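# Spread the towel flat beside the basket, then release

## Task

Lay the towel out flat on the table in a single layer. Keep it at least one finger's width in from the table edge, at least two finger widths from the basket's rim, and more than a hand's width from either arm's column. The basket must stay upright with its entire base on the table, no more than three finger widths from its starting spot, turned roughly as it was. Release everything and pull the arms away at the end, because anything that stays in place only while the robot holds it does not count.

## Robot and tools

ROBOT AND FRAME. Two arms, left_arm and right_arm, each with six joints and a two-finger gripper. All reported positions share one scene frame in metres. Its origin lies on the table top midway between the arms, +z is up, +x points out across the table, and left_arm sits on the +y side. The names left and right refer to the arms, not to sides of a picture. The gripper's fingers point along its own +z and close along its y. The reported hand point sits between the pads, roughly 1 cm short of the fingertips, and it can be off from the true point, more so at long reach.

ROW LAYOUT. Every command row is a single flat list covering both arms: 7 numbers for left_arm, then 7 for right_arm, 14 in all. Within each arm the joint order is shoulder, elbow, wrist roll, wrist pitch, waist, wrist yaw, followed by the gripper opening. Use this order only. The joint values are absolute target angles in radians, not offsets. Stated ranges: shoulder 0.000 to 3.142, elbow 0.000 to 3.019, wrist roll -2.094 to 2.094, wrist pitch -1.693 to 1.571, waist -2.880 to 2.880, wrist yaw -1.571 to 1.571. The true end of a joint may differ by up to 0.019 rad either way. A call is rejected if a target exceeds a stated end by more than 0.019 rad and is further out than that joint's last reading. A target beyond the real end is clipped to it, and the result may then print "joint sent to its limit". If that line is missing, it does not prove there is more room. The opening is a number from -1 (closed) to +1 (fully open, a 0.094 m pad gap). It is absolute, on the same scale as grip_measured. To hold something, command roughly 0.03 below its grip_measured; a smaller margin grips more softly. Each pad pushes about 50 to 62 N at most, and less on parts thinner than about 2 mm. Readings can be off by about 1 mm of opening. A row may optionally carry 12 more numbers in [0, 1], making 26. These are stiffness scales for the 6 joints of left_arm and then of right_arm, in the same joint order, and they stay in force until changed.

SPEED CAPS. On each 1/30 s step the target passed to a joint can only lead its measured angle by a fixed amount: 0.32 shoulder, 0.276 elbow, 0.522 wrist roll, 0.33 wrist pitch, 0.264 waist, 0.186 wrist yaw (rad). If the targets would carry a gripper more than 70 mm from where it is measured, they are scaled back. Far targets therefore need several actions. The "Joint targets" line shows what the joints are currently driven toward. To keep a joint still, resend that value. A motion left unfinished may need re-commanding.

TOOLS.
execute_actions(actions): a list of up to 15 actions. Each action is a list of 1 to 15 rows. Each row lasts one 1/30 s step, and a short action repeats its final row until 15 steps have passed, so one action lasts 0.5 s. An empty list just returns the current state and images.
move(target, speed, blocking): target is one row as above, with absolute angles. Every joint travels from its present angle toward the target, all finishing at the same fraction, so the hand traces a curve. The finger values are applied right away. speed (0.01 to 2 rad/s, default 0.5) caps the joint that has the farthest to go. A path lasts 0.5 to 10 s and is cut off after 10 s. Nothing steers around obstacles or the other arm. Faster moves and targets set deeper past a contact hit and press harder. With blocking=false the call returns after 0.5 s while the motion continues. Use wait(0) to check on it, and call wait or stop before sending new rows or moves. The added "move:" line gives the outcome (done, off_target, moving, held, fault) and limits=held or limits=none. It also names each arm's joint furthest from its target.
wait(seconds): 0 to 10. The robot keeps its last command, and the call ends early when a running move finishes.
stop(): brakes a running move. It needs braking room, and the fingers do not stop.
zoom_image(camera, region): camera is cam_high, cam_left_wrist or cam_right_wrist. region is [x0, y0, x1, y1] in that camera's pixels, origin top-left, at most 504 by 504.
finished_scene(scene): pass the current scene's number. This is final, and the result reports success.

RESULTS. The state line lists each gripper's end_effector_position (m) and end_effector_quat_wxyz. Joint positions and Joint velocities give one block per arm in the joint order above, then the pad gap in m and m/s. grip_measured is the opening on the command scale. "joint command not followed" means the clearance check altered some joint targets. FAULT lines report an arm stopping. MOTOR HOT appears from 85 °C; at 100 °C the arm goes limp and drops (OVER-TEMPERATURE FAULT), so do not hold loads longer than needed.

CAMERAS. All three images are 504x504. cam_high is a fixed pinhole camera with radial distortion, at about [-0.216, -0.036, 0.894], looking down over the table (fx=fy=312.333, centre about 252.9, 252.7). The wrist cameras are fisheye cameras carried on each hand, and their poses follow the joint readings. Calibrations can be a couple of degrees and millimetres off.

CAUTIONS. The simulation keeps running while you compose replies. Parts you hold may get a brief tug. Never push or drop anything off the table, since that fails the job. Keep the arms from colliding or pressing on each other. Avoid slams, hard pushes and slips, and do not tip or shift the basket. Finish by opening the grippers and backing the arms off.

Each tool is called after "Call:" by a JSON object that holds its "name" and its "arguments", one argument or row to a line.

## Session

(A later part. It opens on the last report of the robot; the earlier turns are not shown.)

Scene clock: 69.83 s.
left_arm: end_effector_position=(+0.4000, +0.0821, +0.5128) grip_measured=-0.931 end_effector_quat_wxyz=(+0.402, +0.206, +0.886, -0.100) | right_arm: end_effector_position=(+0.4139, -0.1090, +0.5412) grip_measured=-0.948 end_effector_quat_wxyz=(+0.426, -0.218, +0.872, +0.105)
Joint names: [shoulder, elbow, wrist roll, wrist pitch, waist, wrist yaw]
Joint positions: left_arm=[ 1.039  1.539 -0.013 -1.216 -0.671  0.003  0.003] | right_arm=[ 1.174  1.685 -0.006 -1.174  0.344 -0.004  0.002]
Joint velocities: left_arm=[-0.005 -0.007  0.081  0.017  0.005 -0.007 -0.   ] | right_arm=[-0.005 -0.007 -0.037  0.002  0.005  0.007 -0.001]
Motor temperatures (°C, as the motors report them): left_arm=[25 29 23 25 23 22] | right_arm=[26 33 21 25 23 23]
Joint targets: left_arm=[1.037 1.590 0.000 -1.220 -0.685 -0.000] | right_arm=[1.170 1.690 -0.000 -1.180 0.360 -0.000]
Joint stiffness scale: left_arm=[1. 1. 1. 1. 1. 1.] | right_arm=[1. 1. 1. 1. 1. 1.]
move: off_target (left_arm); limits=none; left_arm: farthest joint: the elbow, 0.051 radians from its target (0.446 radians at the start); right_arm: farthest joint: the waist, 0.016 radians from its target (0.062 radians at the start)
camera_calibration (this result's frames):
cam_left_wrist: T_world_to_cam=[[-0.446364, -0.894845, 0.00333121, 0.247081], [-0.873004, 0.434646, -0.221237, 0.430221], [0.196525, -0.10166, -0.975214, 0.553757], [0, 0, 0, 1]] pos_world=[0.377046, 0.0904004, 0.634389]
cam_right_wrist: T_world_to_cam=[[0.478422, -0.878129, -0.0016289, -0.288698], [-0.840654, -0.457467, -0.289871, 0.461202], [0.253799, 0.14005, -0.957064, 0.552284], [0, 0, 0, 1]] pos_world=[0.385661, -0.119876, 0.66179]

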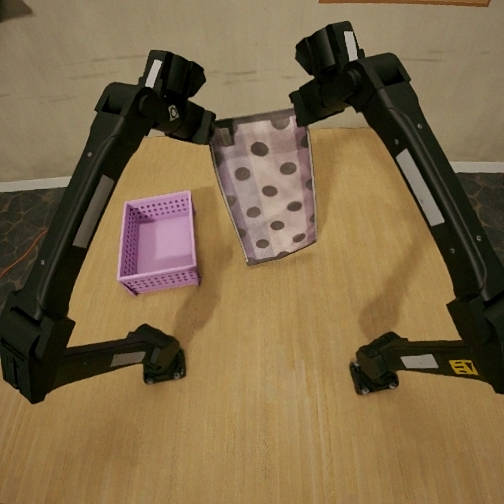

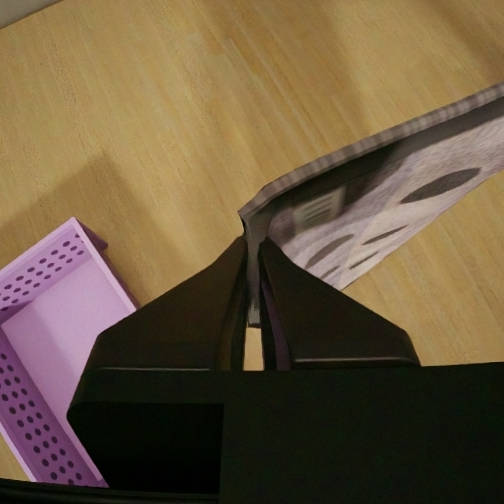

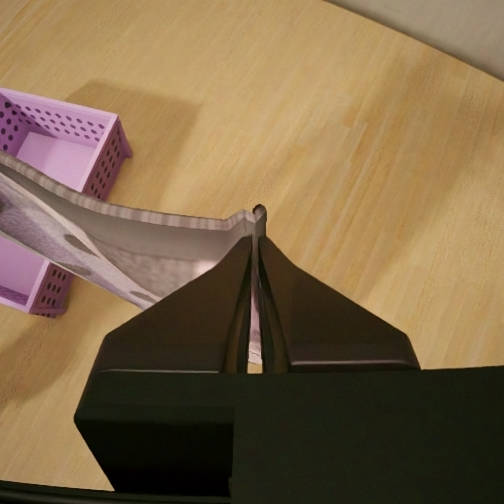

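Call:
{"name": "move", "arguments": {
  "target": [0.858,1.43,0,-1.46,-1.0,0,-1, 0.895,1.43,0,-1.435,0.5,0,-1],
  "speed": 0.2
}}

Call:
{"name": "move", "arguments": {
  "target": [1.33,1.31,0,-1.06,-0.664,0,-1, 1.405,1.385,0,-1.06,0.227,0,-1],
  "speed": 0.2
}}

Call:
{"name": "move", "arguments": {
  "target": [2.054,1.64,0,-0.69,-0.515,0,-1, 2.14,1.785,0,-0.75,0.105,0,-1],
  "speed": 0.2
}}

Scene clock: 81.17 s.
left_arm: end_effector_position=(+0.2509, +0.0510, +0.4737) grip_measured=-0.931 end_effector_quat_wxyz=(+0.304, +0.356, +0.874, -0.130) | right_arm: end_effector_position=(+0.2645, -0.1356, +0.4670) grip_measured=-0.948 end_effector_quat_wxyz=(+0.310, -0.293, +0.899, +0.100)
Joint names: [shoulder, elbow, wrist roll, wrist pitch, waist, wrist yaw]
Joint positions: left_arm=[ 0.867  1.426 -0.013 -1.456 -0.987  0.003  0.003] | right_arm=[ 0.905  1.426 -0.006 -1.428  0.485 -0.004  0.002]
Joint velocities: left_arm=[ 0.005  0.007 -0.007  0.012 -0.015 -0.051 -0.001] | right_arm=[ 0.005 -0.012  0.037  0.002 -0.015 -0.007 -0.001]
Motor temperatures (°C, as the motors report them): left_arm=[25 29 23 25 23 22] | right_arm=[25 33 21 25 23 23]
Joint targets: left_arm=[0.858 1.430 -0.000 -1.460 -1.000 0.000] | right_arm=[0.895 1.430 0.000 -1.435 0.500 0.000]
Joint stiffness scale: left_arm=[1. 1. 1. 1. 1. 1.] | right_arm=[1. 1. 1. 1. 1. 1.]
move: done; limits=none; left_arm: farthest joint: the waist, 0.013 radians from its target (0.329 radians at the start); right_arm: farthest joint: the waist, 0.015 radians from its target (0.156 radians at the start)
camera_calibration (this result's frames):
cam_left_wrist: T_world_to_cam=[[-0.702449, -0.711731, 0.00212679, 0.208304], [-0.711127, 0.701723, -0.0433986, 0.166395], [0.0293957, -0.0319977, -0.999056, 0.591474], [0, 0, 0, 1]] pos_world=[0.247265, 0.0504191, 0.597694]
cam_right_wrist: T_world_to_cam=[[0.596461, -0.802621, -0.00577961, -0.259794], [-0.801776, -0.595468, -0.0507221, 0.161305], [0.0372691, 0.0348877, -0.998696, 0.585334], [0, 0, 0, 1]] pos_world=[0.262473, -0.132885, 0.591251]

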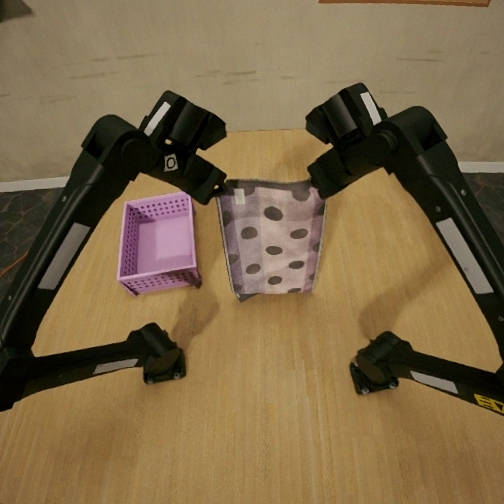

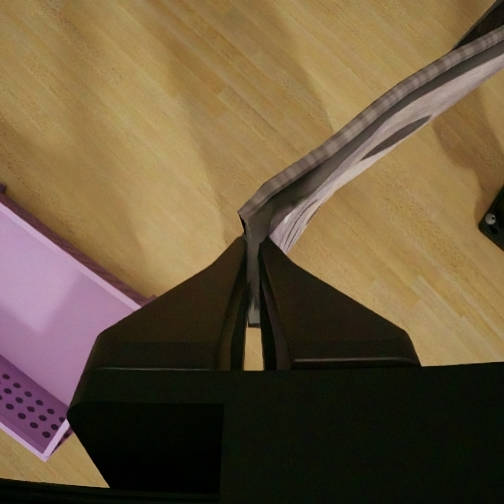

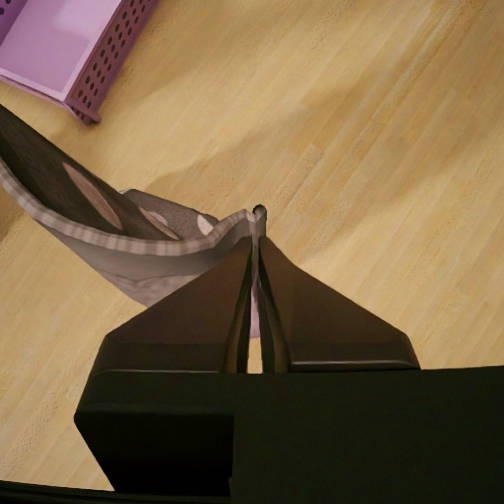

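Scene clock: 84.07 s.
left_arm: end_effector_position=(+0.4713, +0.0429, +0.2850) grip_measured=-0.931 end_effector_quat_wxyz=(+0.226, +0.223, +0.947, -0.057) | right_arm: end_effector_position=(+0.4823, -0.1333, +0.2892) grip_measured=-0.948 end_effector_quat_wxyz=(+0.231, -0.186, +0.954, +0.045)
Joint names: [shoulder, elbow, wrist roll, wrist pitch, waist, wrist yaw]
Joint positions: left_arm=[ 1.33   1.303 -0.013 -1.074 -0.676  0.002  0.003] | right_arm=[ 1.396  1.377 -0.006 -1.076  0.241 -0.004  0.002]
Joint velocities: left_arm=[-0.005  0.012  0.051 -0.017 -0.005  0.051 -0.001] | right_arm=[-0.005  0.007  0.022  0.007 -0.005 -0.022  0.001]
Motor temperatures (°C, as the motors report them): left_arm=[25 29 23 25 23 22] | right_arm=[24 33 21 25 23 23]
Joint targets: left_arm=[1.330 1.310 0.000 -1.060 -0.664 -0.000] | right_arm=[1.405 1.385 -0.000 -1.060 0.227 0.000]
Joint stiffness scale: left_arm=[1. 1. 1. 1. 1. 1.] | right_arm=[1. 1. 1. 1. 1. 1.]
move: done; limits=none; left_arm: farthest joint: the wrist pitch, 0.014 radians from its target (0.396 radians at the start); right_arm: farthest joint: the wrist pitch, 0.016 radians from its target (0.368 radians at the start)
camera_calibration (this result's frames):
cam_left_wrist: T_world_to_cam=[[-0.45063, -0.892711, 0.00033505, 0.247348], [-0.881134, 0.444847, 0.160356, 0.353763], [-0.1433, 0.071966, -0.987059, 0.469636], [0, 0, 0, 1]] pos_world=[0.490474, 0.0296414, 0.406747]
cam_right_wrist: T_world_to_cam=[[0.383481, -0.923507, -0.00877151, -0.301356], [-0.914341, -0.380978, 0.137246, 0.356813], [-0.130089, -0.0446109, -0.990498, 0.467351], [0, 0, 0, 1]] pos_world=[0.50261, -0.121517, 0.411296]

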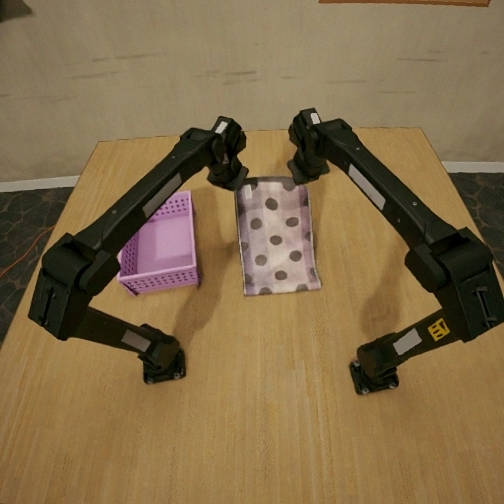

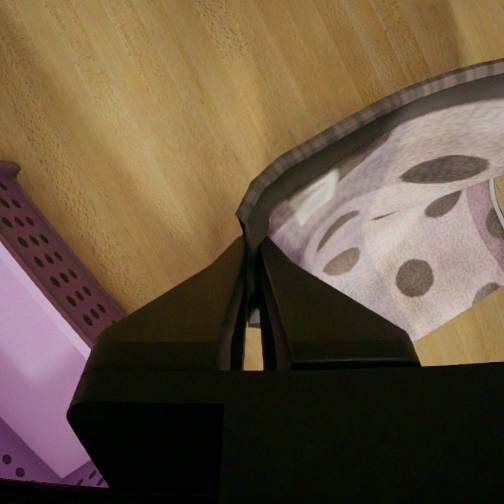

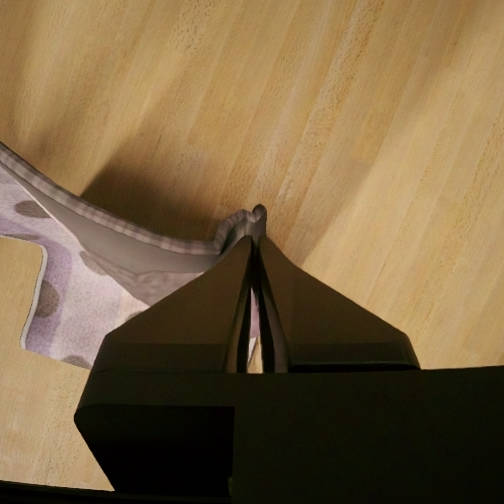

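Scene clock: 88.30 s.
left_arm: end_effector_position=(+0.6933, +0.0418, +0.0405) grip_measured=-0.931 end_effector_quat_wxyz=(+0.199, +0.155, +0.967, -0.036) | right_arm: end_effector_position=(+0.7096, -0.1371, +0.0502) grip_measured=-0.948 end_effector_quat_wxyz=(+0.208, -0.129, +0.969, +0.028)
Joint names: [shoulder, elbow, wrist roll, wrist pitch, waist, wrist yaw]
Joint positions: left_arm=[ 2.048  1.588 -0.013 -0.704 -0.532  0.002  0.003] | right_arm=[ 2.121  1.736 -0.006 -0.764  0.121 -0.004  0.002]
Joint velocities: left_arm=[-0.015 -0.007 -0.051  0.002 -0.005  0.037 -0.   ] | right_arm=[-0.005 -0.027  0.022 -0.002  0.005  0.037  0.   ]
Motor temperatures (°C, as the motors report them): left_arm=[25 30 23 25 23 22] | right_arm=[25 34 21 25 23 23]
Joint targets: left_arm=[2.054 1.640 -0.000 -0.690 -0.515 0.000] | right_arm=[2.140 1.785 0.000 -0.750 0.105 0.000]
Joint stiffness scale: left_arm=[1. 1. 1. 1. 1. 1.] | right_arm=[1. 1. 1. 1. 1. 1.]
move: off_target (left_arm, right_arm); limits=none; left_arm: farthest joint: the elbow, 0.052 radians from its target (0.337 radians at the start); right_arm: farthest joint: the elbow, 0.049 radians from its target (0.408 radians at the start)
camera_calibration (this result's frames):
cam_left_wrist: T_world_to_cam=[[-0.316943, -0.948445, -0.000130548, 0.256127], [-0.92476, 0.308998, 0.222125, 0.62248], [-0.210633, 0.0705215, -0.975018, 0.306533], [0, 0, 0, 1]] pos_world=[0.721388, 0.0289599, 0.16064]
cam_right_wrist: T_world_to_cam=[[0.269903, -0.96284, -0.0095673, -0.318902], [-0.944867, -0.266752, 0.189919, 0.630637], [-0.185414, -0.0422198, -0.981753, 0.299186], [0, 0, 0, 1]] pos_world=[0.737415, -0.126197, 0.170906]

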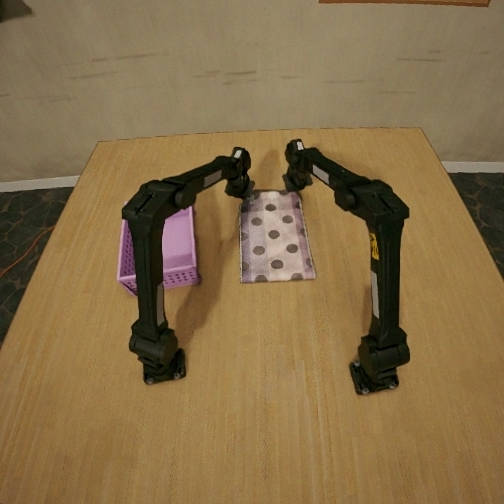

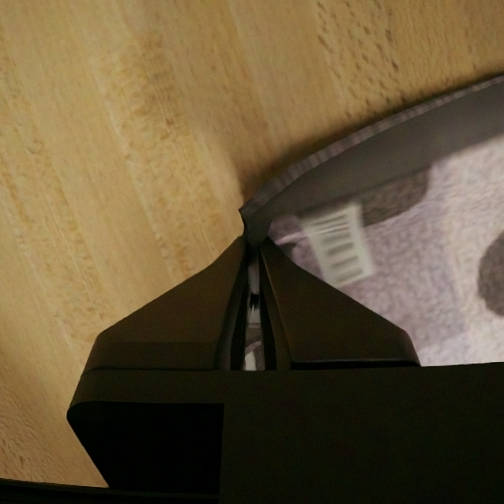

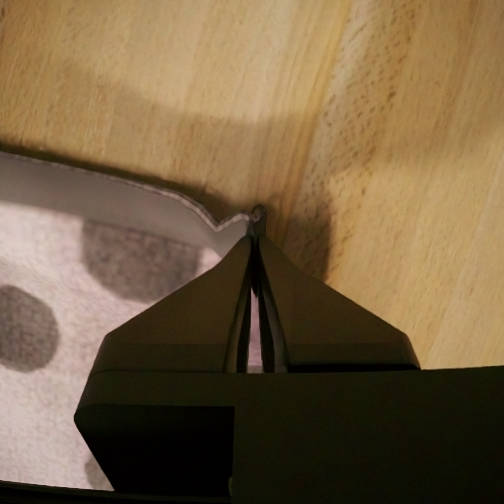

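Spread slightly, release, lift.

Call:
{"name": "execute_actions", "arguments": {
  "actions": [
    [[2.054,1.64,0,-0.69,-0.495,0,-1, 2.15,1.785,0,-0.75,0.09,0,-1]],
    [[2.054,1.64,0,-0.69,-0.495,0,-0.3, 2.15,1.785,0,-0.75,0.09,0,-0.3]],
    [[2.0,1.64,0,-0.69,-0.495,0,-0.3, 2.09,1.785,0,-0.75,0.09,0,-0.3]]
  ]
}}

Call:
{"name": "move", "arguments": {
  "target": [1.0,1.0,0,-0.7,0,0,0, 1.0,1.0,0,-0.7,-0.4,0,0],
  "speed": 0.7
}}

Call:
{"name": "zoom_image", "arguments": {
  "camera": "cam_high",
  "region": [190,160,360,330]
}}

Scene clock: 92.77 s.
left_arm: end_effector_position=(+0.7009, +0.0574, +0.0542) grip_measured=-0.302 end_effector_quat_wxyz=(+0.211, +0.142, +0.967, -0.035) | right_arm: end_effector_position=(+0.7136, -0.1502, +0.0500) grip_measured=-0.301 end_effector_quat_wxyz=(+0.209, -0.120, +0.970, +0.026)
Joint names: [shoulder, elbow, wrist roll, wrist pitch, waist, wrist yaw]
Joint positions: left_arm=[ 2.028  1.588 -0.013 -0.701 -0.507  0.002  0.033] | right_arm=[ 2.121  1.736 -0.006 -0.761  0.103 -0.004  0.033]
Joint velocities: left_arm=[-0.005 -0.017 -0.051  0.017 -0.015 -0.022 -0.   ] | right_arm=[ 0.005  0.007 -0.022 -0.012 -0.005  0.051  0.001]
Motor temperatures (°C, as the motors report them): left_arm=[26 30 23 25 23 22] | right_arm=[25 35 21 25 23 23]
Joint targets: left_arm=[2.000 1.640 0.000 -0.690 -0.495 0.000] | right_arm=[2.090 1.785 0.000 -0.750 0.090 -0.000]
Joint stiffness scale: left_arm=[1. 1. 1. 1. 1. 1.] | right_arm=[1. 1. 1. 1. 1. 1.]
camera_calibration (this result's frames):
cam_left_wrist: T_world_to_cam=[[-0.293329, -0.956011, 0.0000387975, 0.257292], [-0.936742, 0.287425, 0.199752, 0.632503], [-0.190977, 0.0585568, -0.979846, 0.307558], [0, 0, 0, 1]] pos_world=[0.7267, 0.0461675, 0.175005]
cam_right_wrist: T_world_to_cam=[[0.25188, -0.967711, -0.00953374, -0.320485], [-0.950108, -0.249147, 0.187671, 0.637445], [-0.183987, -0.0382127, -0.982186, 0.298747], [0, 0, 0, 1]] pos_world=[0.741331, -0.139904, 0.170739]

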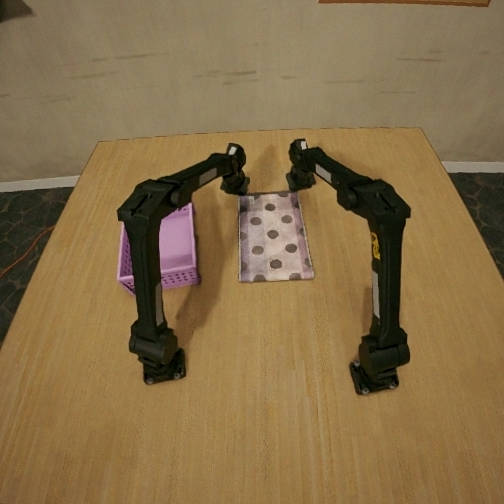

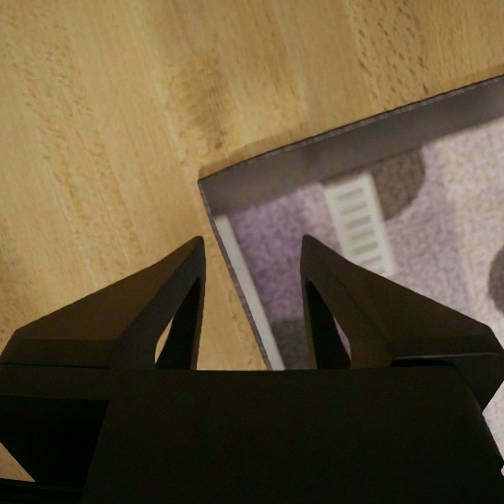

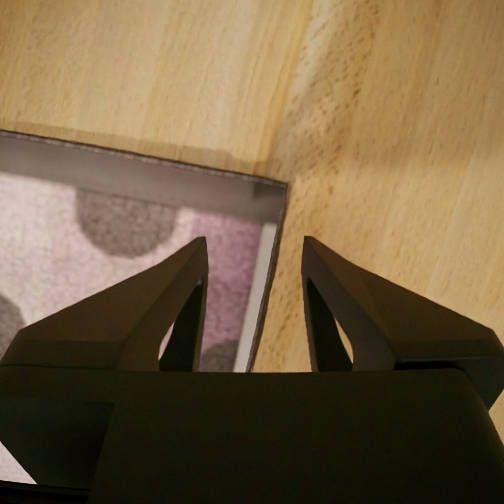

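Scene clock: 94.93 s.
left_arm: end_effector_position=(+0.4697, +0.3518, +0.3274) grip_measured=-0.002 end_effector_quat_wxyz=(+0.421, -0.093, +0.902, +0.037) | right_arm: end_effector_position=(+0.4278, -0.4347, +0.3242) grip_measured=-0.001 end_effector_quat_wxyz=(+0.411, +0.111, +0.903, -0.052)
Joint names: [shoulder, elbow, wrist roll, wrist pitch, waist, wrist yaw]
Joint positions: left_arm=[ 0.994  0.996 -0.013 -0.701 -0.009  0.001  0.047] | right_arm=[ 0.995  0.997 -0.006 -0.717 -0.39  -0.003  0.047]
Joint velocities: left_arm=[ 0.024 -0.002  0.037  0.012 -0.015  0.007  0.   ] | right_arm=[-0.005  0.007 -0.022 -0.007 -0.005 -0.051 -0.001]
Motor temperatures (°C, as the motors report them): left_arm=[26 30 23 25 23 22] | right_arm=[25 34 21 25 23 23]
Joint targets: left_arm=[1.000 1.000 -0.000 -0.700 0.000 -0.000] | right_arm=[1.000 1.000 0.000 -0.700 -0.400 0.000]
Joint stiffness scale: left_arm=[1. 1. 1. 1. 1. 1.] | right_arm=[1. 1. 1. 1. 1. 1.]
move: done; limits=none; left_arm: farthest joint: the wrist roll, 0.013 radians from its target (0.013 radians at the start); right_arm: farthest joint: the wrist pitch, 0.017 radians from its target (0.061 radians at the start)
camera_calibration (this result's frames):
cam_left_wrist: T_world_to_cam=[[0.198557, -0.980086, 0.00246197, 0.247543], [-0.951732, -0.193411, -0.238322, 0.596363], [0.234052, 0.0449774, -0.971183, 0.316157], [0, 0, 0, 1]] pos_world=[0.444429, 0.343737, 0.448563]
cam_right_wrist: T_world_to_cam=[[-0.233699, -0.972306, -0.00229311, -0.317773], [-0.943976, 0.227453, -0.239113, 0.586464], [0.233012, -0.0537157, -0.970989, 0.31585], [0, 0, 0, 1]] pos_world=[0.405747, -0.4254, 0.446189]

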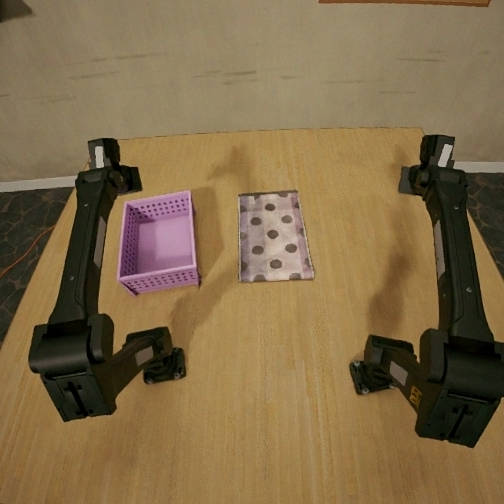

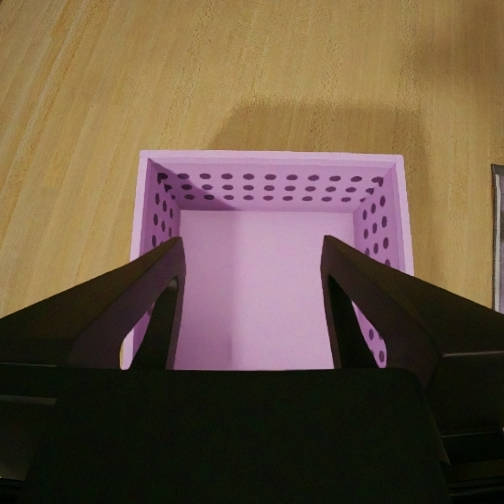

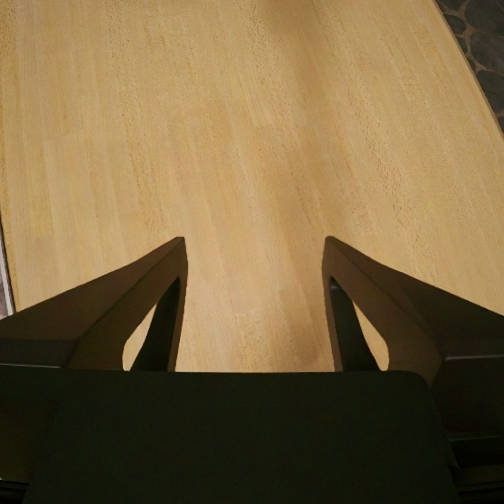

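Region (190, 160, 360, 330) of cam_high's 504x504 image, scaled by 2.965, with more detail than that image has.

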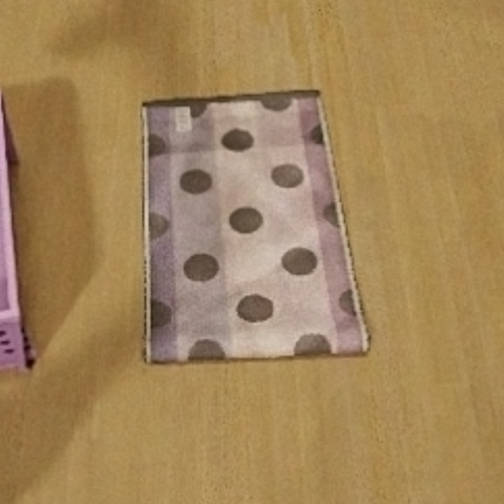

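Call:
{"name": "move", "arguments": {
  "target": [1.98,1.64,0,-0.69,-0.525,0,0, 2.07,1.785,0,-0.75,0.1,0,0],
  "speed": 0.7
}}

Call:
{"name": "execute_actions", "arguments": {
  "actions": [
    [[2.05,1.64,0,-0.69,-0.525,0,0, 2.14,1.785,0,-0.75,0.1,0,0]],
    [[2.09,1.64,0,-0.69,-0.525,0,0, 2.18,1.785,0,-0.75,0.1,0,0]],
    [[2.115,1.64,0,-0.69,-0.525,0,0, 2.205,1.785,0,-0.75,0.1,0,0]],
    [[2.115,1.64,0,-0.69,-0.525,0,-0.5, 2.205,1.785,0,-0.75,0.1,0,-0.5]],
    [[2.115,1.64,0,-0.69,-0.525,0,-1, 2.205,1.785,0,-0.75,0.1,0,-1]],
    [[2.115,1.64,0,-0.69,-0.525,0,-1, 2.205,1.785,0,-0.75,0.1,0,-1]]
  ]
}}

Scene clock: 101.13 s.
left_arm: end_effector_position=(+0.6980, +0.0426, +0.0762) grip_measured=-0.002 end_effector_quat_wxyz=(+0.226, +0.152, +0.961, -0.039) | right_arm: end_effector_position=(+0.7197, -0.1473, +0.0878) grip_measured=-0.001 end_effector_quat_wxyz=(+0.241, -0.120, +0.962, +0.030)
Joint names: [shoulder, elbow, wrist roll, wrist pitch, waist, wrist yaw]
Joint positions: left_arm=[ 1.995  1.587 -0.013 -0.701 -0.528  0.001  0.047] | right_arm=[ 2.071  1.736 -0.006 -0.745  0.104 -0.003  0.047]
Joint velocities: left_arm=[ 0.015 -0.002 -0.007  0.017 -0.015 -0.007  0.001] | right_arm=[ 0.005 -0.012 -0.007  0.027 -0.005  0.037 -0.   ]
Motor temperatures (°C, as the motors report them): left_arm=[26 30 23 25 23 22] | right_arm=[25 35 21 25 23 23]
Joint targets: left_arm=[1.980 1.640 -0.000 -0.690 -0.525 0.000] | right_arm=[2.070 1.785 0.000 -0.750 0.100 0.000]
Joint stiffness scale: left_arm=[1. 1. 1. 1. 1. 1.] | right_arm=[1. 1. 1. 1. 1. 1.]
move: off_target (left_arm, right_arm); limits=none; left_arm: farthest joint: the elbow, 0.053 radians from its target (0.644 radians at the start); right_arm: farthest joint: the elbow, 0.049 radians from its target (0.788 radians at the start)
camera_calibration (this result's frames):
cam_left_wrist: T_world_to_cam=[[-0.313566, -0.949566, -0.000745489, 0.25617], [-0.93613, 0.308997, 0.167874, 0.630691], [-0.159177, 0.0533374, -0.985808, 0.307892], [0, 0, 0, 1]] pos_world=[0.719745, 0.0319468, 0.197837]
cam_right_wrist: T_world_to_cam=[[0.254138, -0.967133, -0.00819733, -0.320533], [-0.959717, -0.253221, 0.121744, 0.648961], [-0.119819, -0.0230728, -0.992528, 0.294124], [0, 0, 0, 1]] pos_world=[0.73952, -0.138881, 0.210292]

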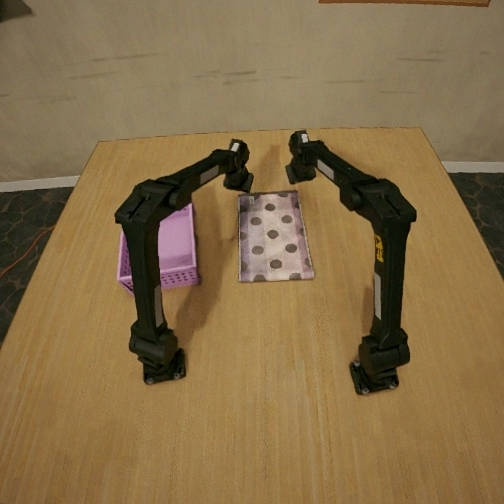

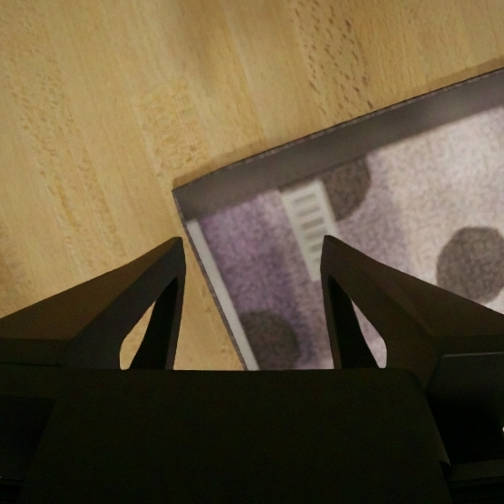

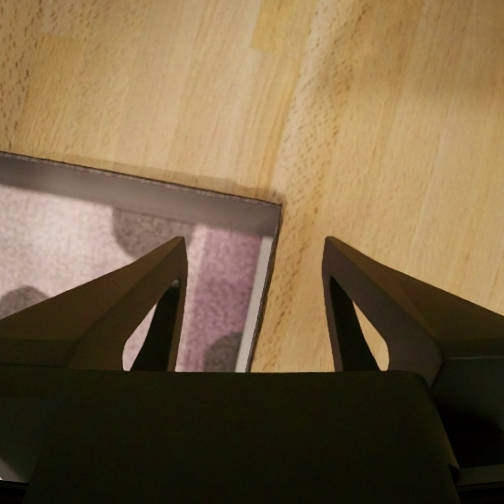

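Scene clock: 104.13 s.
left_arm: end_effector_position=(+0.6997, +0.0419, +0.0285) grip_measured=-0.960 end_effector_quat_wxyz=(+0.197, +0.153, +0.968, -0.035) | right_arm: end_effector_position=(+0.7171, -0.1480, +0.0248) grip_measured=-0.978 end_effector_quat_wxyz=(+0.201, -0.121, +0.972, +0.025)
Joint names: [shoulder, elbow, wrist roll, wrist pitch, waist, wrist yaw]
Joint positions: left_arm=[ 2.078  1.606 -0.013 -0.696 -0.528  0.002  0.002] | right_arm=[ 2.167  1.748 -0.006 -0.745  0.104 -0.003  0.001]
Joint velocities: left_arm=[-0.005  0.007 -0.007 -0.007  0.005  0.051 -0.001] | right_arm=[-0.005  0.002  0.007 -0.012 -0.005 -0.022  0.001]
Motor temperatures (°C, as the motors report them): left_arm=[26 30 23 25 23 22] | right_arm=[25 35 21 25 23 23]
Joint targets: left_arm=[2.115 1.640 -0.000 -0.690 -0.525 0.000] | right_arm=[2.205 1.785 -0.000 -0.750 0.100 -0.000]
Joint stiffness scale: left_arm=[1. 1. 1. 1. 1. 1.] | right_arm=[1. 1. 1. 1. 1. 1.]
camera_calibration (this result's frames):
cam_left_wrist: T_world_to_cam=[[-0.313906, -0.949454, -0.000515368, 0.256216], [-0.924797, 0.305631, 0.226583, 0.631067], [-0.214973, 0.0716022, -0.973992, 0.299106], [0, 0, 0, 1]] pos_world=[0.728336, 0.0289747, 0.14847]
cam_right_wrist: T_world_to_cam=[[0.253423, -0.96731, -0.00942854, -0.320492], [-0.946493, -0.249959, 0.204134, 0.64292], [-0.199818, -0.0428082, -0.978897, 0.285365], [0, 0, 0, 1]] pos_world=[0.74676, -0.137095, 0.14508]

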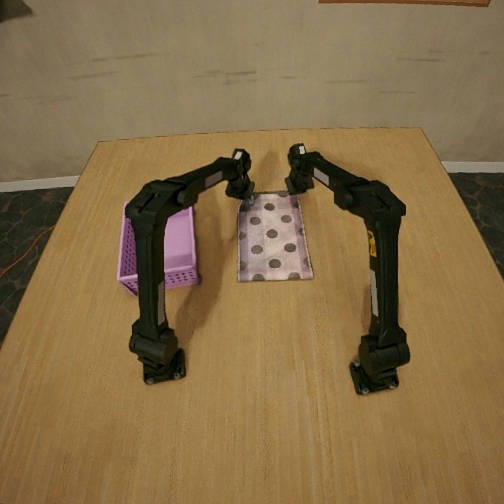

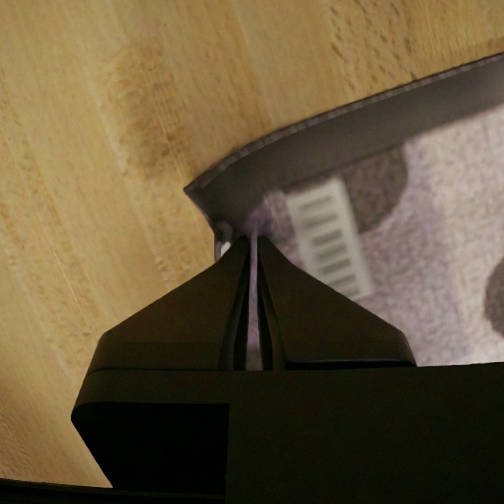

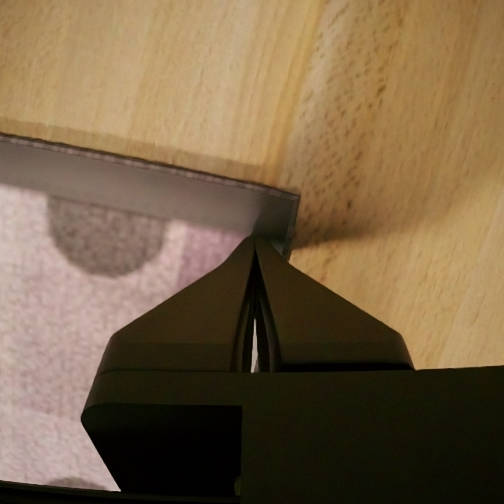

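Call:
{"name": "move", "arguments": {
  "target": [1.1,1.6,0,-1.25,-0.72,0,-1, 1.17,1.66,0,-1.22,0.27,0,-1],
  "speed": 0.25
}}

Call:
{"name": "move", "arguments": {
  "target": [0.82,1.6,0,-1.5,-0.98,0,-1, 0.855,1.6,0,-1.48,0.48,0,-1],
  "speed": 0.15
}}

Scene clock: 112.37 s.
left_arm: end_effector_position=(+0.4092, +0.0609, +0.5096) grip_measured=-0.960 end_effector_quat_wxyz=(+0.382, +0.224, +0.891, -0.102) | right_arm: end_effector_position=(+0.4255, -0.1491, +0.5207) grip_measured=-0.978 end_effector_quat_wxyz=(+0.402, -0.181, +0.894, +0.080)
Joint names: [shoulder, elbow, wrist roll, wrist pitch, waist, wrist yaw]
Joint positions: left_arm=[ 1.103  1.593 -0.013 -1.248 -0.705  0.002  0.002] | right_arm=[ 1.172  1.657 -0.006 -1.212  0.255 -0.003  0.001]
Joint velocities: left_arm=[ 0.005 -0.022 -0.007 -0.017 -0.005 -0.066 -0.   ] | right_arm=[-0.015 -0.002  0.022  0.007 -0.015 -0.007  0.001]
Motor temperatures (°C, as the motors report them): left_arm=[26 30 23 25 23 22] | right_arm=[26 35 21 25 23 23]
Joint targets: left_arm=[1.100 1.600 -0.000 -1.250 -0.720 0.000] | right_arm=[1.170 1.660 0.000 -1.220 0.270 -0.000]
Joint stiffness scale: left_arm=[1. 1. 1. 1. 1. 1.] | right_arm=[1. 1. 1. 1. 1. 1.]
move: done; limits=none; left_arm: farthest joint: the waist, 0.015 radians from its target (0.192 radians at the start); right_arm: farthest joint: the waist, 0.015 radians from its target (0.166 radians at the start)
camera_calibration (this result's frames):
cam_left_wrist: T_world_to_cam=[[-0.476793, -0.879011, 0.00279578, 0.243973], [-0.864876, 0.468552, -0.180135, 0.420444], [0.15703, -0.0883049, -0.983638, 0.566298], [0, 0, 0, 1]] pos_world=[0.391031, 0.0674617, 0.632086]
cam_right_wrist: T_world_to_cam=[[0.397846, -0.917449, -0.00247483, -0.30069], [-0.893355, -0.386781, -0.228729, 0.447808], [0.20889, 0.0932098, -0.973487, 0.556013], [0, 0, 0, 1]] pos_world=[0.403535, -0.154489, 0.642954]

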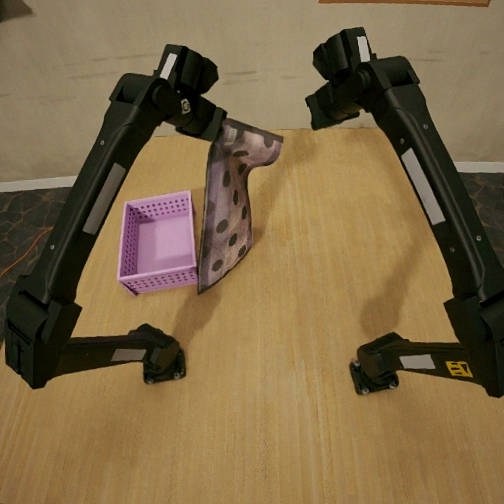

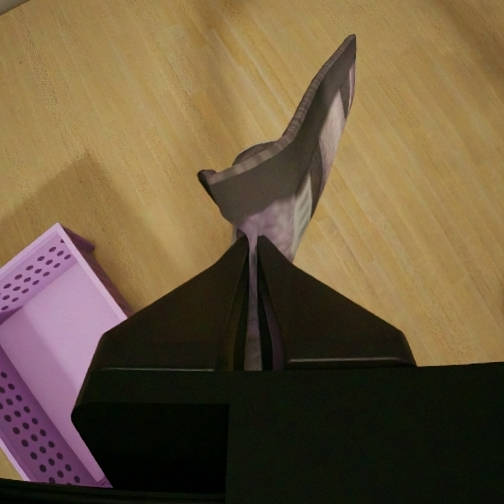

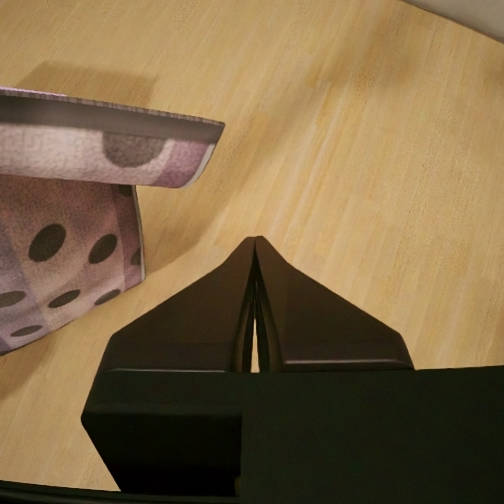

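Scene clock: 114.90 s.
left_arm: end_effector_position=(+0.2318, +0.0787, +0.5525) grip_measured=-0.960 end_effector_quat_wxyz=(+0.374, +0.336, +0.851, -0.154) | right_arm: end_effector_position=(+0.2410, -0.1599, +0.5551) grip_measured=-0.978 end_effector_quat_wxyz=(+0.389, -0.274, +0.871, +0.121)
Joint names: [shoulder, elbow, wrist roll, wrist pitch, waist, wrist yaw]
Joint positions: left_arm=[ 0.823  1.584 -0.013 -1.498 -0.966  0.002  0.002] | right_arm=[ 0.858  1.599 -0.006 -1.472  0.465 -0.003  0.001]
Joint velocities: left_arm=[-0.024  0.007 -0.037  0.037 -0.015  0.095 -0.001] | right_arm=[-0.005 -0.002 -0.051 -0.007 -0.015  0.11   0.001]
Motor temperatures (°C, as the motors report them): left_arm=[26 30 23 25 23 22] | right_arm=[25 34 21 25 23 23]
Joint targets: left_arm=[0.820 1.600 -0.000 -1.500 -0.980 -0.000] | right_arm=[0.855 1.600 -0.000 -1.480 0.480 0.000]
Joint stiffness scale: left_arm=[1. 1. 1. 1. 1. 1.] | right_arm=[1. 1. 1. 1. 1. 1.]
move: done; limits=none; left_arm: farthest joint: the elbow, 0.016 radians from its target (0.007 radians at the start); right_arm: farthest joint: the waist, 0.015 radians from its target (0.225 radians at the start)
camera_calibration (this result's frames):
cam_left_wrist: T_world_to_cam=[[-0.686705, -0.726931, 0.00268508, 0.211665], [-0.712453, 0.672285, -0.201106, 0.226625], [0.144385, -0.140014, -0.979566, 0.642705], [0, 0, 0, 1]] pos_world=[0.214014, 0.0914967, 0.674579]
cam_right_wrist: T_world_to_cam=[[0.580194, -0.814474, -0.00255262, -0.264552], [-0.794062, -0.56495, -0.224271, 0.231762], [0.181221, 0.132148, -0.974523, 0.642487], [0, 0, 0, 1]] pos_world=[0.221092, -0.16944, 0.677421]

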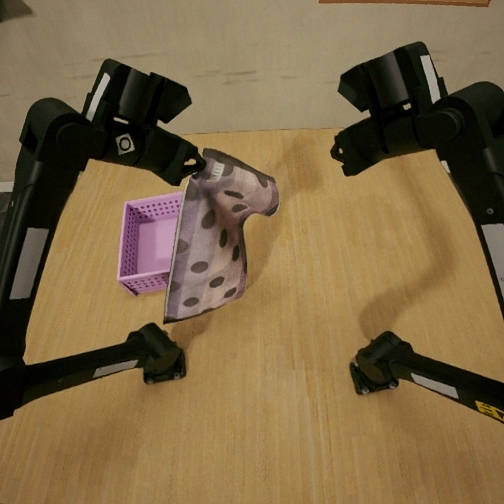

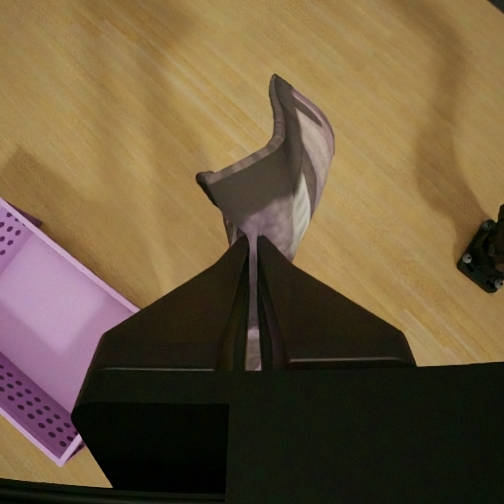

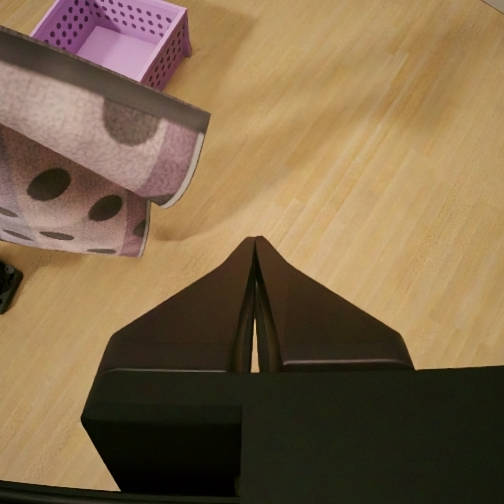

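Call:
{"name": "move", "arguments": {
  "target": [0.85,1.55,0,-1.45,-1.2,0,-1, 0.855,1.4,0,-1.2,-0.3,0,0],
  "speed": 0.4
}}

Call:
{"name": "move", "arguments": {
  "target": [1.4,1.45,0,-1.1,-0.76,0,-1, 0.855,1.4,0,-1.2,-0.3,0,0],
  "speed": 0.2
}}

Call:
{"name": "move", "arguments": {
  "target": [1.95,1.55,0,-0.75,-0.6,0,-1, 0.855,1.4,0,-1.2,-0.3,0,0],
  "speed": 0.2
}}

Scene clock: 120.23 s.
left_arm: end_effector_position=(+0.1951, +0.0264, +0.5335) grip_measured=-0.960 end_effector_quat_wxyz=(+0.342, +0.430, +0.814, -0.187) | right_arm: end_effector_position=(+0.3424, -0.3768, +0.5024) grip_measured=-0.001 end_effector_quat_wxyz=(+0.429, +0.065, +0.900, -0.033)
Joint names: [shoulder, elbow, wrist roll, wrist pitch, waist, wrist yaw]
Joint positions: left_arm=[ 0.844  1.544 -0.013 -1.47  -1.186  0.002  0.002] | right_arm=[ 0.858  1.396 -0.006 -1.218 -0.29  -0.003  0.047]
Joint velocities: left_arm=[-0.015  0.002 -0.022  0.027 -0.005  0.11  -0.   ] | right_arm=[-0.015 -0.022 -0.066 -0.017 -0.005  0.051  0.001]
Motor temperatures (°C, as the motors report them): left_arm=[26 29 23 25 23 22] | right_arm=[25 34 21 25 23 23]
Joint targets: left_arm=[0.850 1.550 0.000 -1.450 -1.200 0.000] | right_arm=[0.855 1.400 -0.000 -1.200 -0.300 -0.000]
Joint stiffness scale: left_arm=[1. 1. 1. 1. 1. 1.] | right_arm=[1. 1. 1. 1. 1. 1.]
move: done; limits=none; left_arm: farthest joint: the wrist pitch, 0.020 radians from its target (0.048 radians at the start); right_arm: farthest joint: the wrist pitch, 0.018 radians from its target (0.272 radians at the start)
camera_calibration (this result's frames):
cam_left_wrist: T_world_to_cam=[[-0.828807, -0.55953, 0.00244895, 0.171879], [-0.551874, 0.816729, -0.168492, 0.179255], [0.0922763, -0.140999, -0.9857, 0.635518], [0, 0, 0, 1]] pos_world=[0.182737, 0.0393762, 0.656212]
cam_right_wrist: T_world_to_cam=[[-0.13469, -0.990886, -0.00168778, -0.322251], [-0.953074, 0.130016, -0.273398, 0.518993], [0.271126, -0.0352154, -0.961899, 0.501294], [0, 0, 0, 1]] pos_world=[0.315321, -0.369138, 0.623542]

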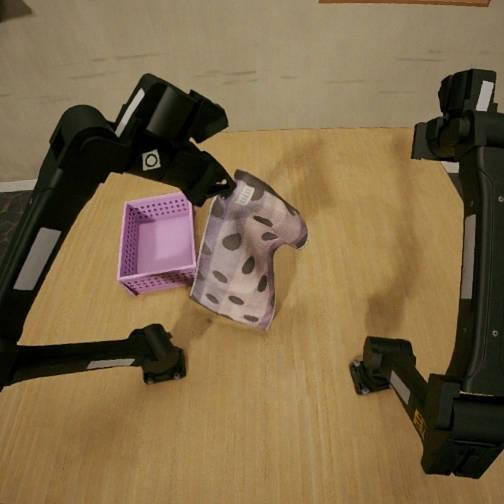

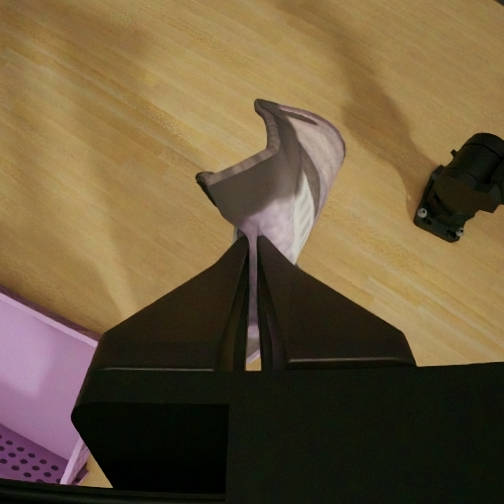

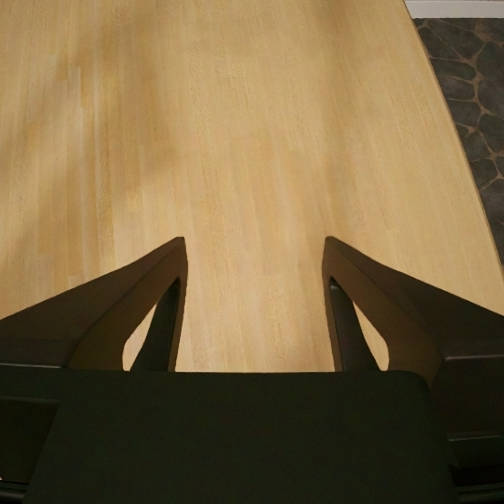

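Scene clock: 123.40 s.
left_arm: end_effector_position=(+0.4764, -0.0146, +0.3136) grip_measured=-0.960 end_effector_quat_wxyz=(+0.234, +0.266, +0.932, -0.071) | right_arm: end_effector_position=(+0.3424, -0.3768, +0.5024) grip_measured=-0.001 end_effector_quat_wxyz=(+0.429, +0.065, +0.900, -0.033)
Joint names: [shoulder, elbow, wrist roll, wrist pitch, waist, wrist yaw]
Joint positions: left_arm=[ 1.402  1.441 -0.013 -1.115 -0.77   0.001  0.002] | right_arm=[ 0.858  1.396 -0.006 -1.218 -0.29  -0.003  0.047]
Joint velocities: left_arm=[-0.005 -0.007  0.022  0.002 -0.005  0.051 -0.   ] | right_arm=[-0.005 -0.007 -0.022 -0.007 -0.005 -0.066  0.   ]
Motor temperatures (°C, as the motors report them): left_arm=[26 29 23 25 23 22] | right_arm=[24 33 21 25 23 23]
Joint targets: left_arm=[1.400 1.450 -0.000 -1.100 -0.760 0.000] | right_arm=[0.855 1.400 -0.000 -1.200 -0.300 -0.000]
Joint stiffness scale: left_arm=[1. 1. 1. 1. 1. 1.] | right_arm=[1. 1. 1. 1. 1. 1.]
move: done; limits=none; left_arm: farthest joint: the wrist pitch, 0.015 radians from its target (0.370 radians at the start); right_arm: farthest joint: the wrist pitch, 0.018 radians from its target (0.018 radians at the start)
camera_calibration (this result's frames):
cam_left_wrist: T_world_to_cam=[[-0.531679, -0.846946, -0.000156111, 0.237802], [-0.839064, 0.526705, 0.136208, 0.367982], [-0.115278, 0.0725497, -0.99068, 0.490526], [0, 0, 0, 1]] pos_world=[0.491742, -0.0280004, 0.43587]
cam_right_wrist: T_world_to_cam=[[-0.13469, -0.990886, -0.00168778, -0.322251], [-0.953074, 0.130016, -0.273398, 0.518993], [0.271126, -0.0352154, -0.961899, 0.501294], [0, 0, 0, 1]] pos_world=[0.315321, -0.369138, 0.623542]

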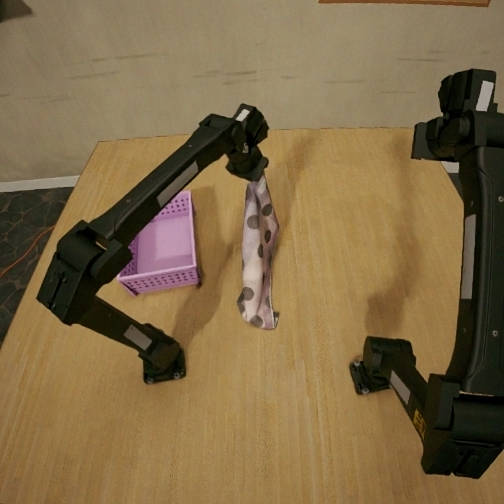

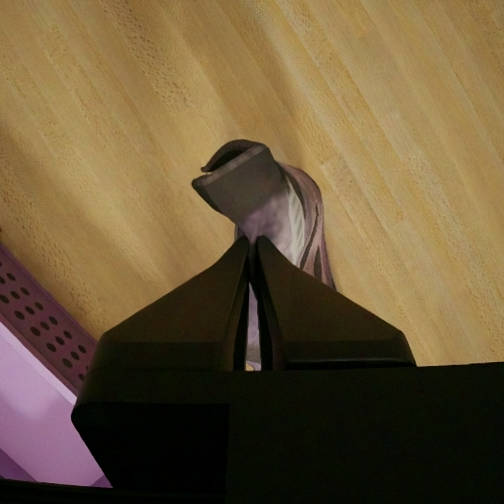

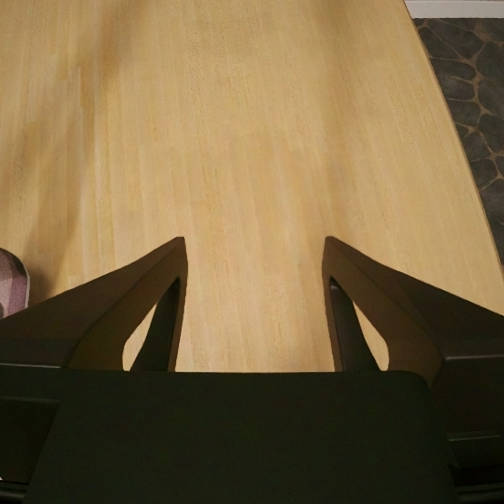

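Scene clock: 126.53 s.
left_arm: end_effector_position=(+0.6344, +0.0063, +0.0611) grip_measured=-0.960 end_effector_quat_wxyz=(+0.173, +0.194, +0.965, -0.038) | right_arm: end_effector_position=(+0.3424, -0.3768, +0.5024) grip_measured=-0.001 end_effector_quat_wxyz=(+0.429, +0.065, +0.900, -0.033)
Joint names: [shoulder, elbow, wrist roll, wrist pitch, waist, wrist yaw]
Joint positions: left_arm=[ 1.946  1.496 -0.013 -0.764 -0.612  0.001  0.002] | right_arm=[ 0.858  1.396 -0.006 -1.218 -0.29  -0.003  0.047]
Joint velocities: left_arm=[ 0.005 -0.012 -0.051  0.017 -0.005 -0.081 -0.001] | right_arm=[-0.005 -0.007 -0.022  0.007 -0.005 -0.051 -0.   ]
Motor temperatures (°C, as the motors report them): left_arm=[26 30 23 25 23 22] | right_arm=[24 33 21 25 23 23]
Joint targets: left_arm=[1.950 1.550 -0.000 -0.750 -0.600 -0.000] | right_arm=[0.855 1.400 0.000 -1.200 -0.300 0.000]
Joint stiffness scale: left_arm=[1. 1. 1. 1. 1. 1.] | right_arm=[1. 1. 1. 1. 1. 1.]
move: off_target (left_arm); limits=none; left_arm: farthest joint: the elbow, 0.054 radians from its target (0.109 radians at the start); right_arm: farthest joint: the wrist pitch, 0.018 radians from its target (0.018 radians at the start)
camera_calibration (this result's frames):
cam_left_wrist: T_world_to_cam=[[-0.392296, -0.919838, -0.00122052, 0.251478], [-0.885475, 0.377281, 0.27128, 0.546041], [-0.249073, 0.107503, -0.9625, 0.340081], [0, 0, 0, 1]] pos_world=[0.666865, -0.0112512, 0.179505]
cam_right_wrist: T_world_to_cam=[[-0.13469, -0.990886, -0.00168778, -0.322251], [-0.953074, 0.130016, -0.273398, 0.518993], [0.271126, -0.0352154, -0.961899, 0.501294], [0, 0, 0, 1]] pos_world=[0.315321, -0.369138, 0.623542]

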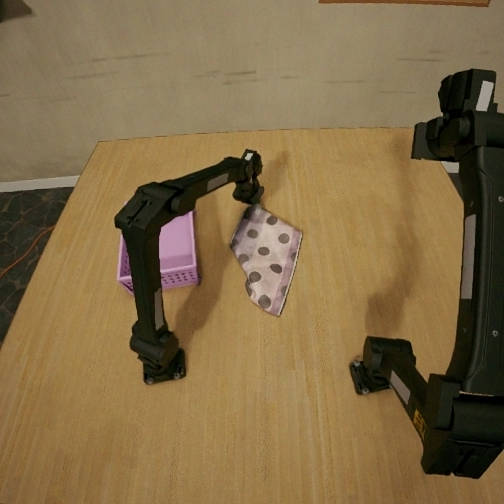

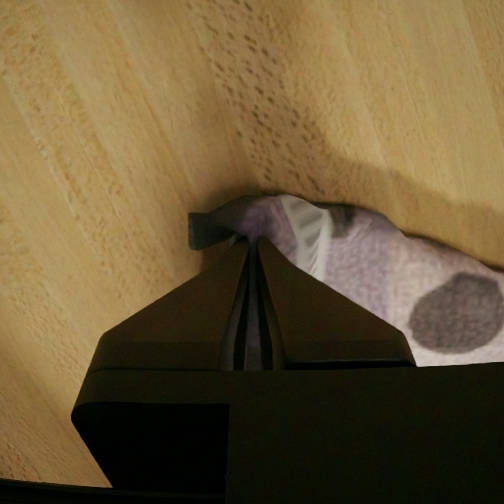

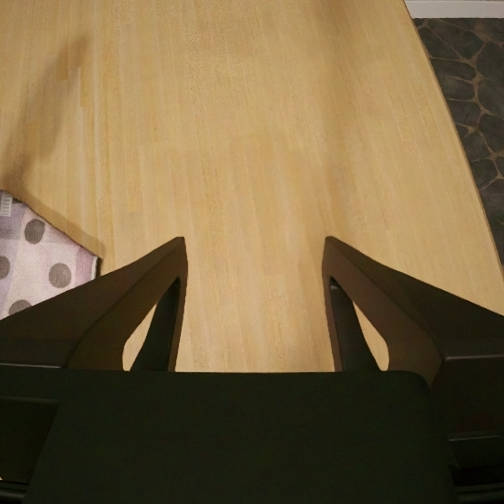

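Call:
{"name": "zoom_image", "arguments": {
  "camera": "cam_high",
  "region": [200,180,350,330]
}}

Region (200, 180, 350, 330) of cam_high's 504x504 image, scaled by 3.360, with more detail than that image has.

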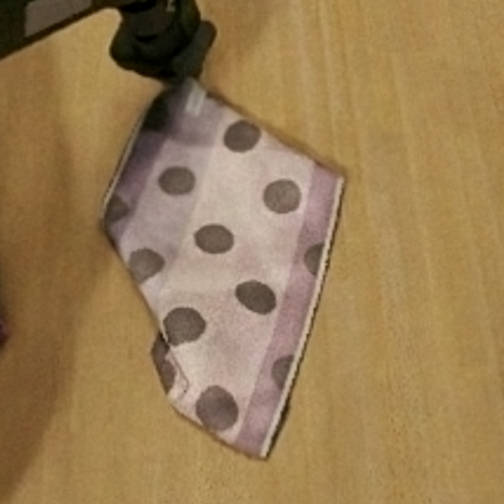

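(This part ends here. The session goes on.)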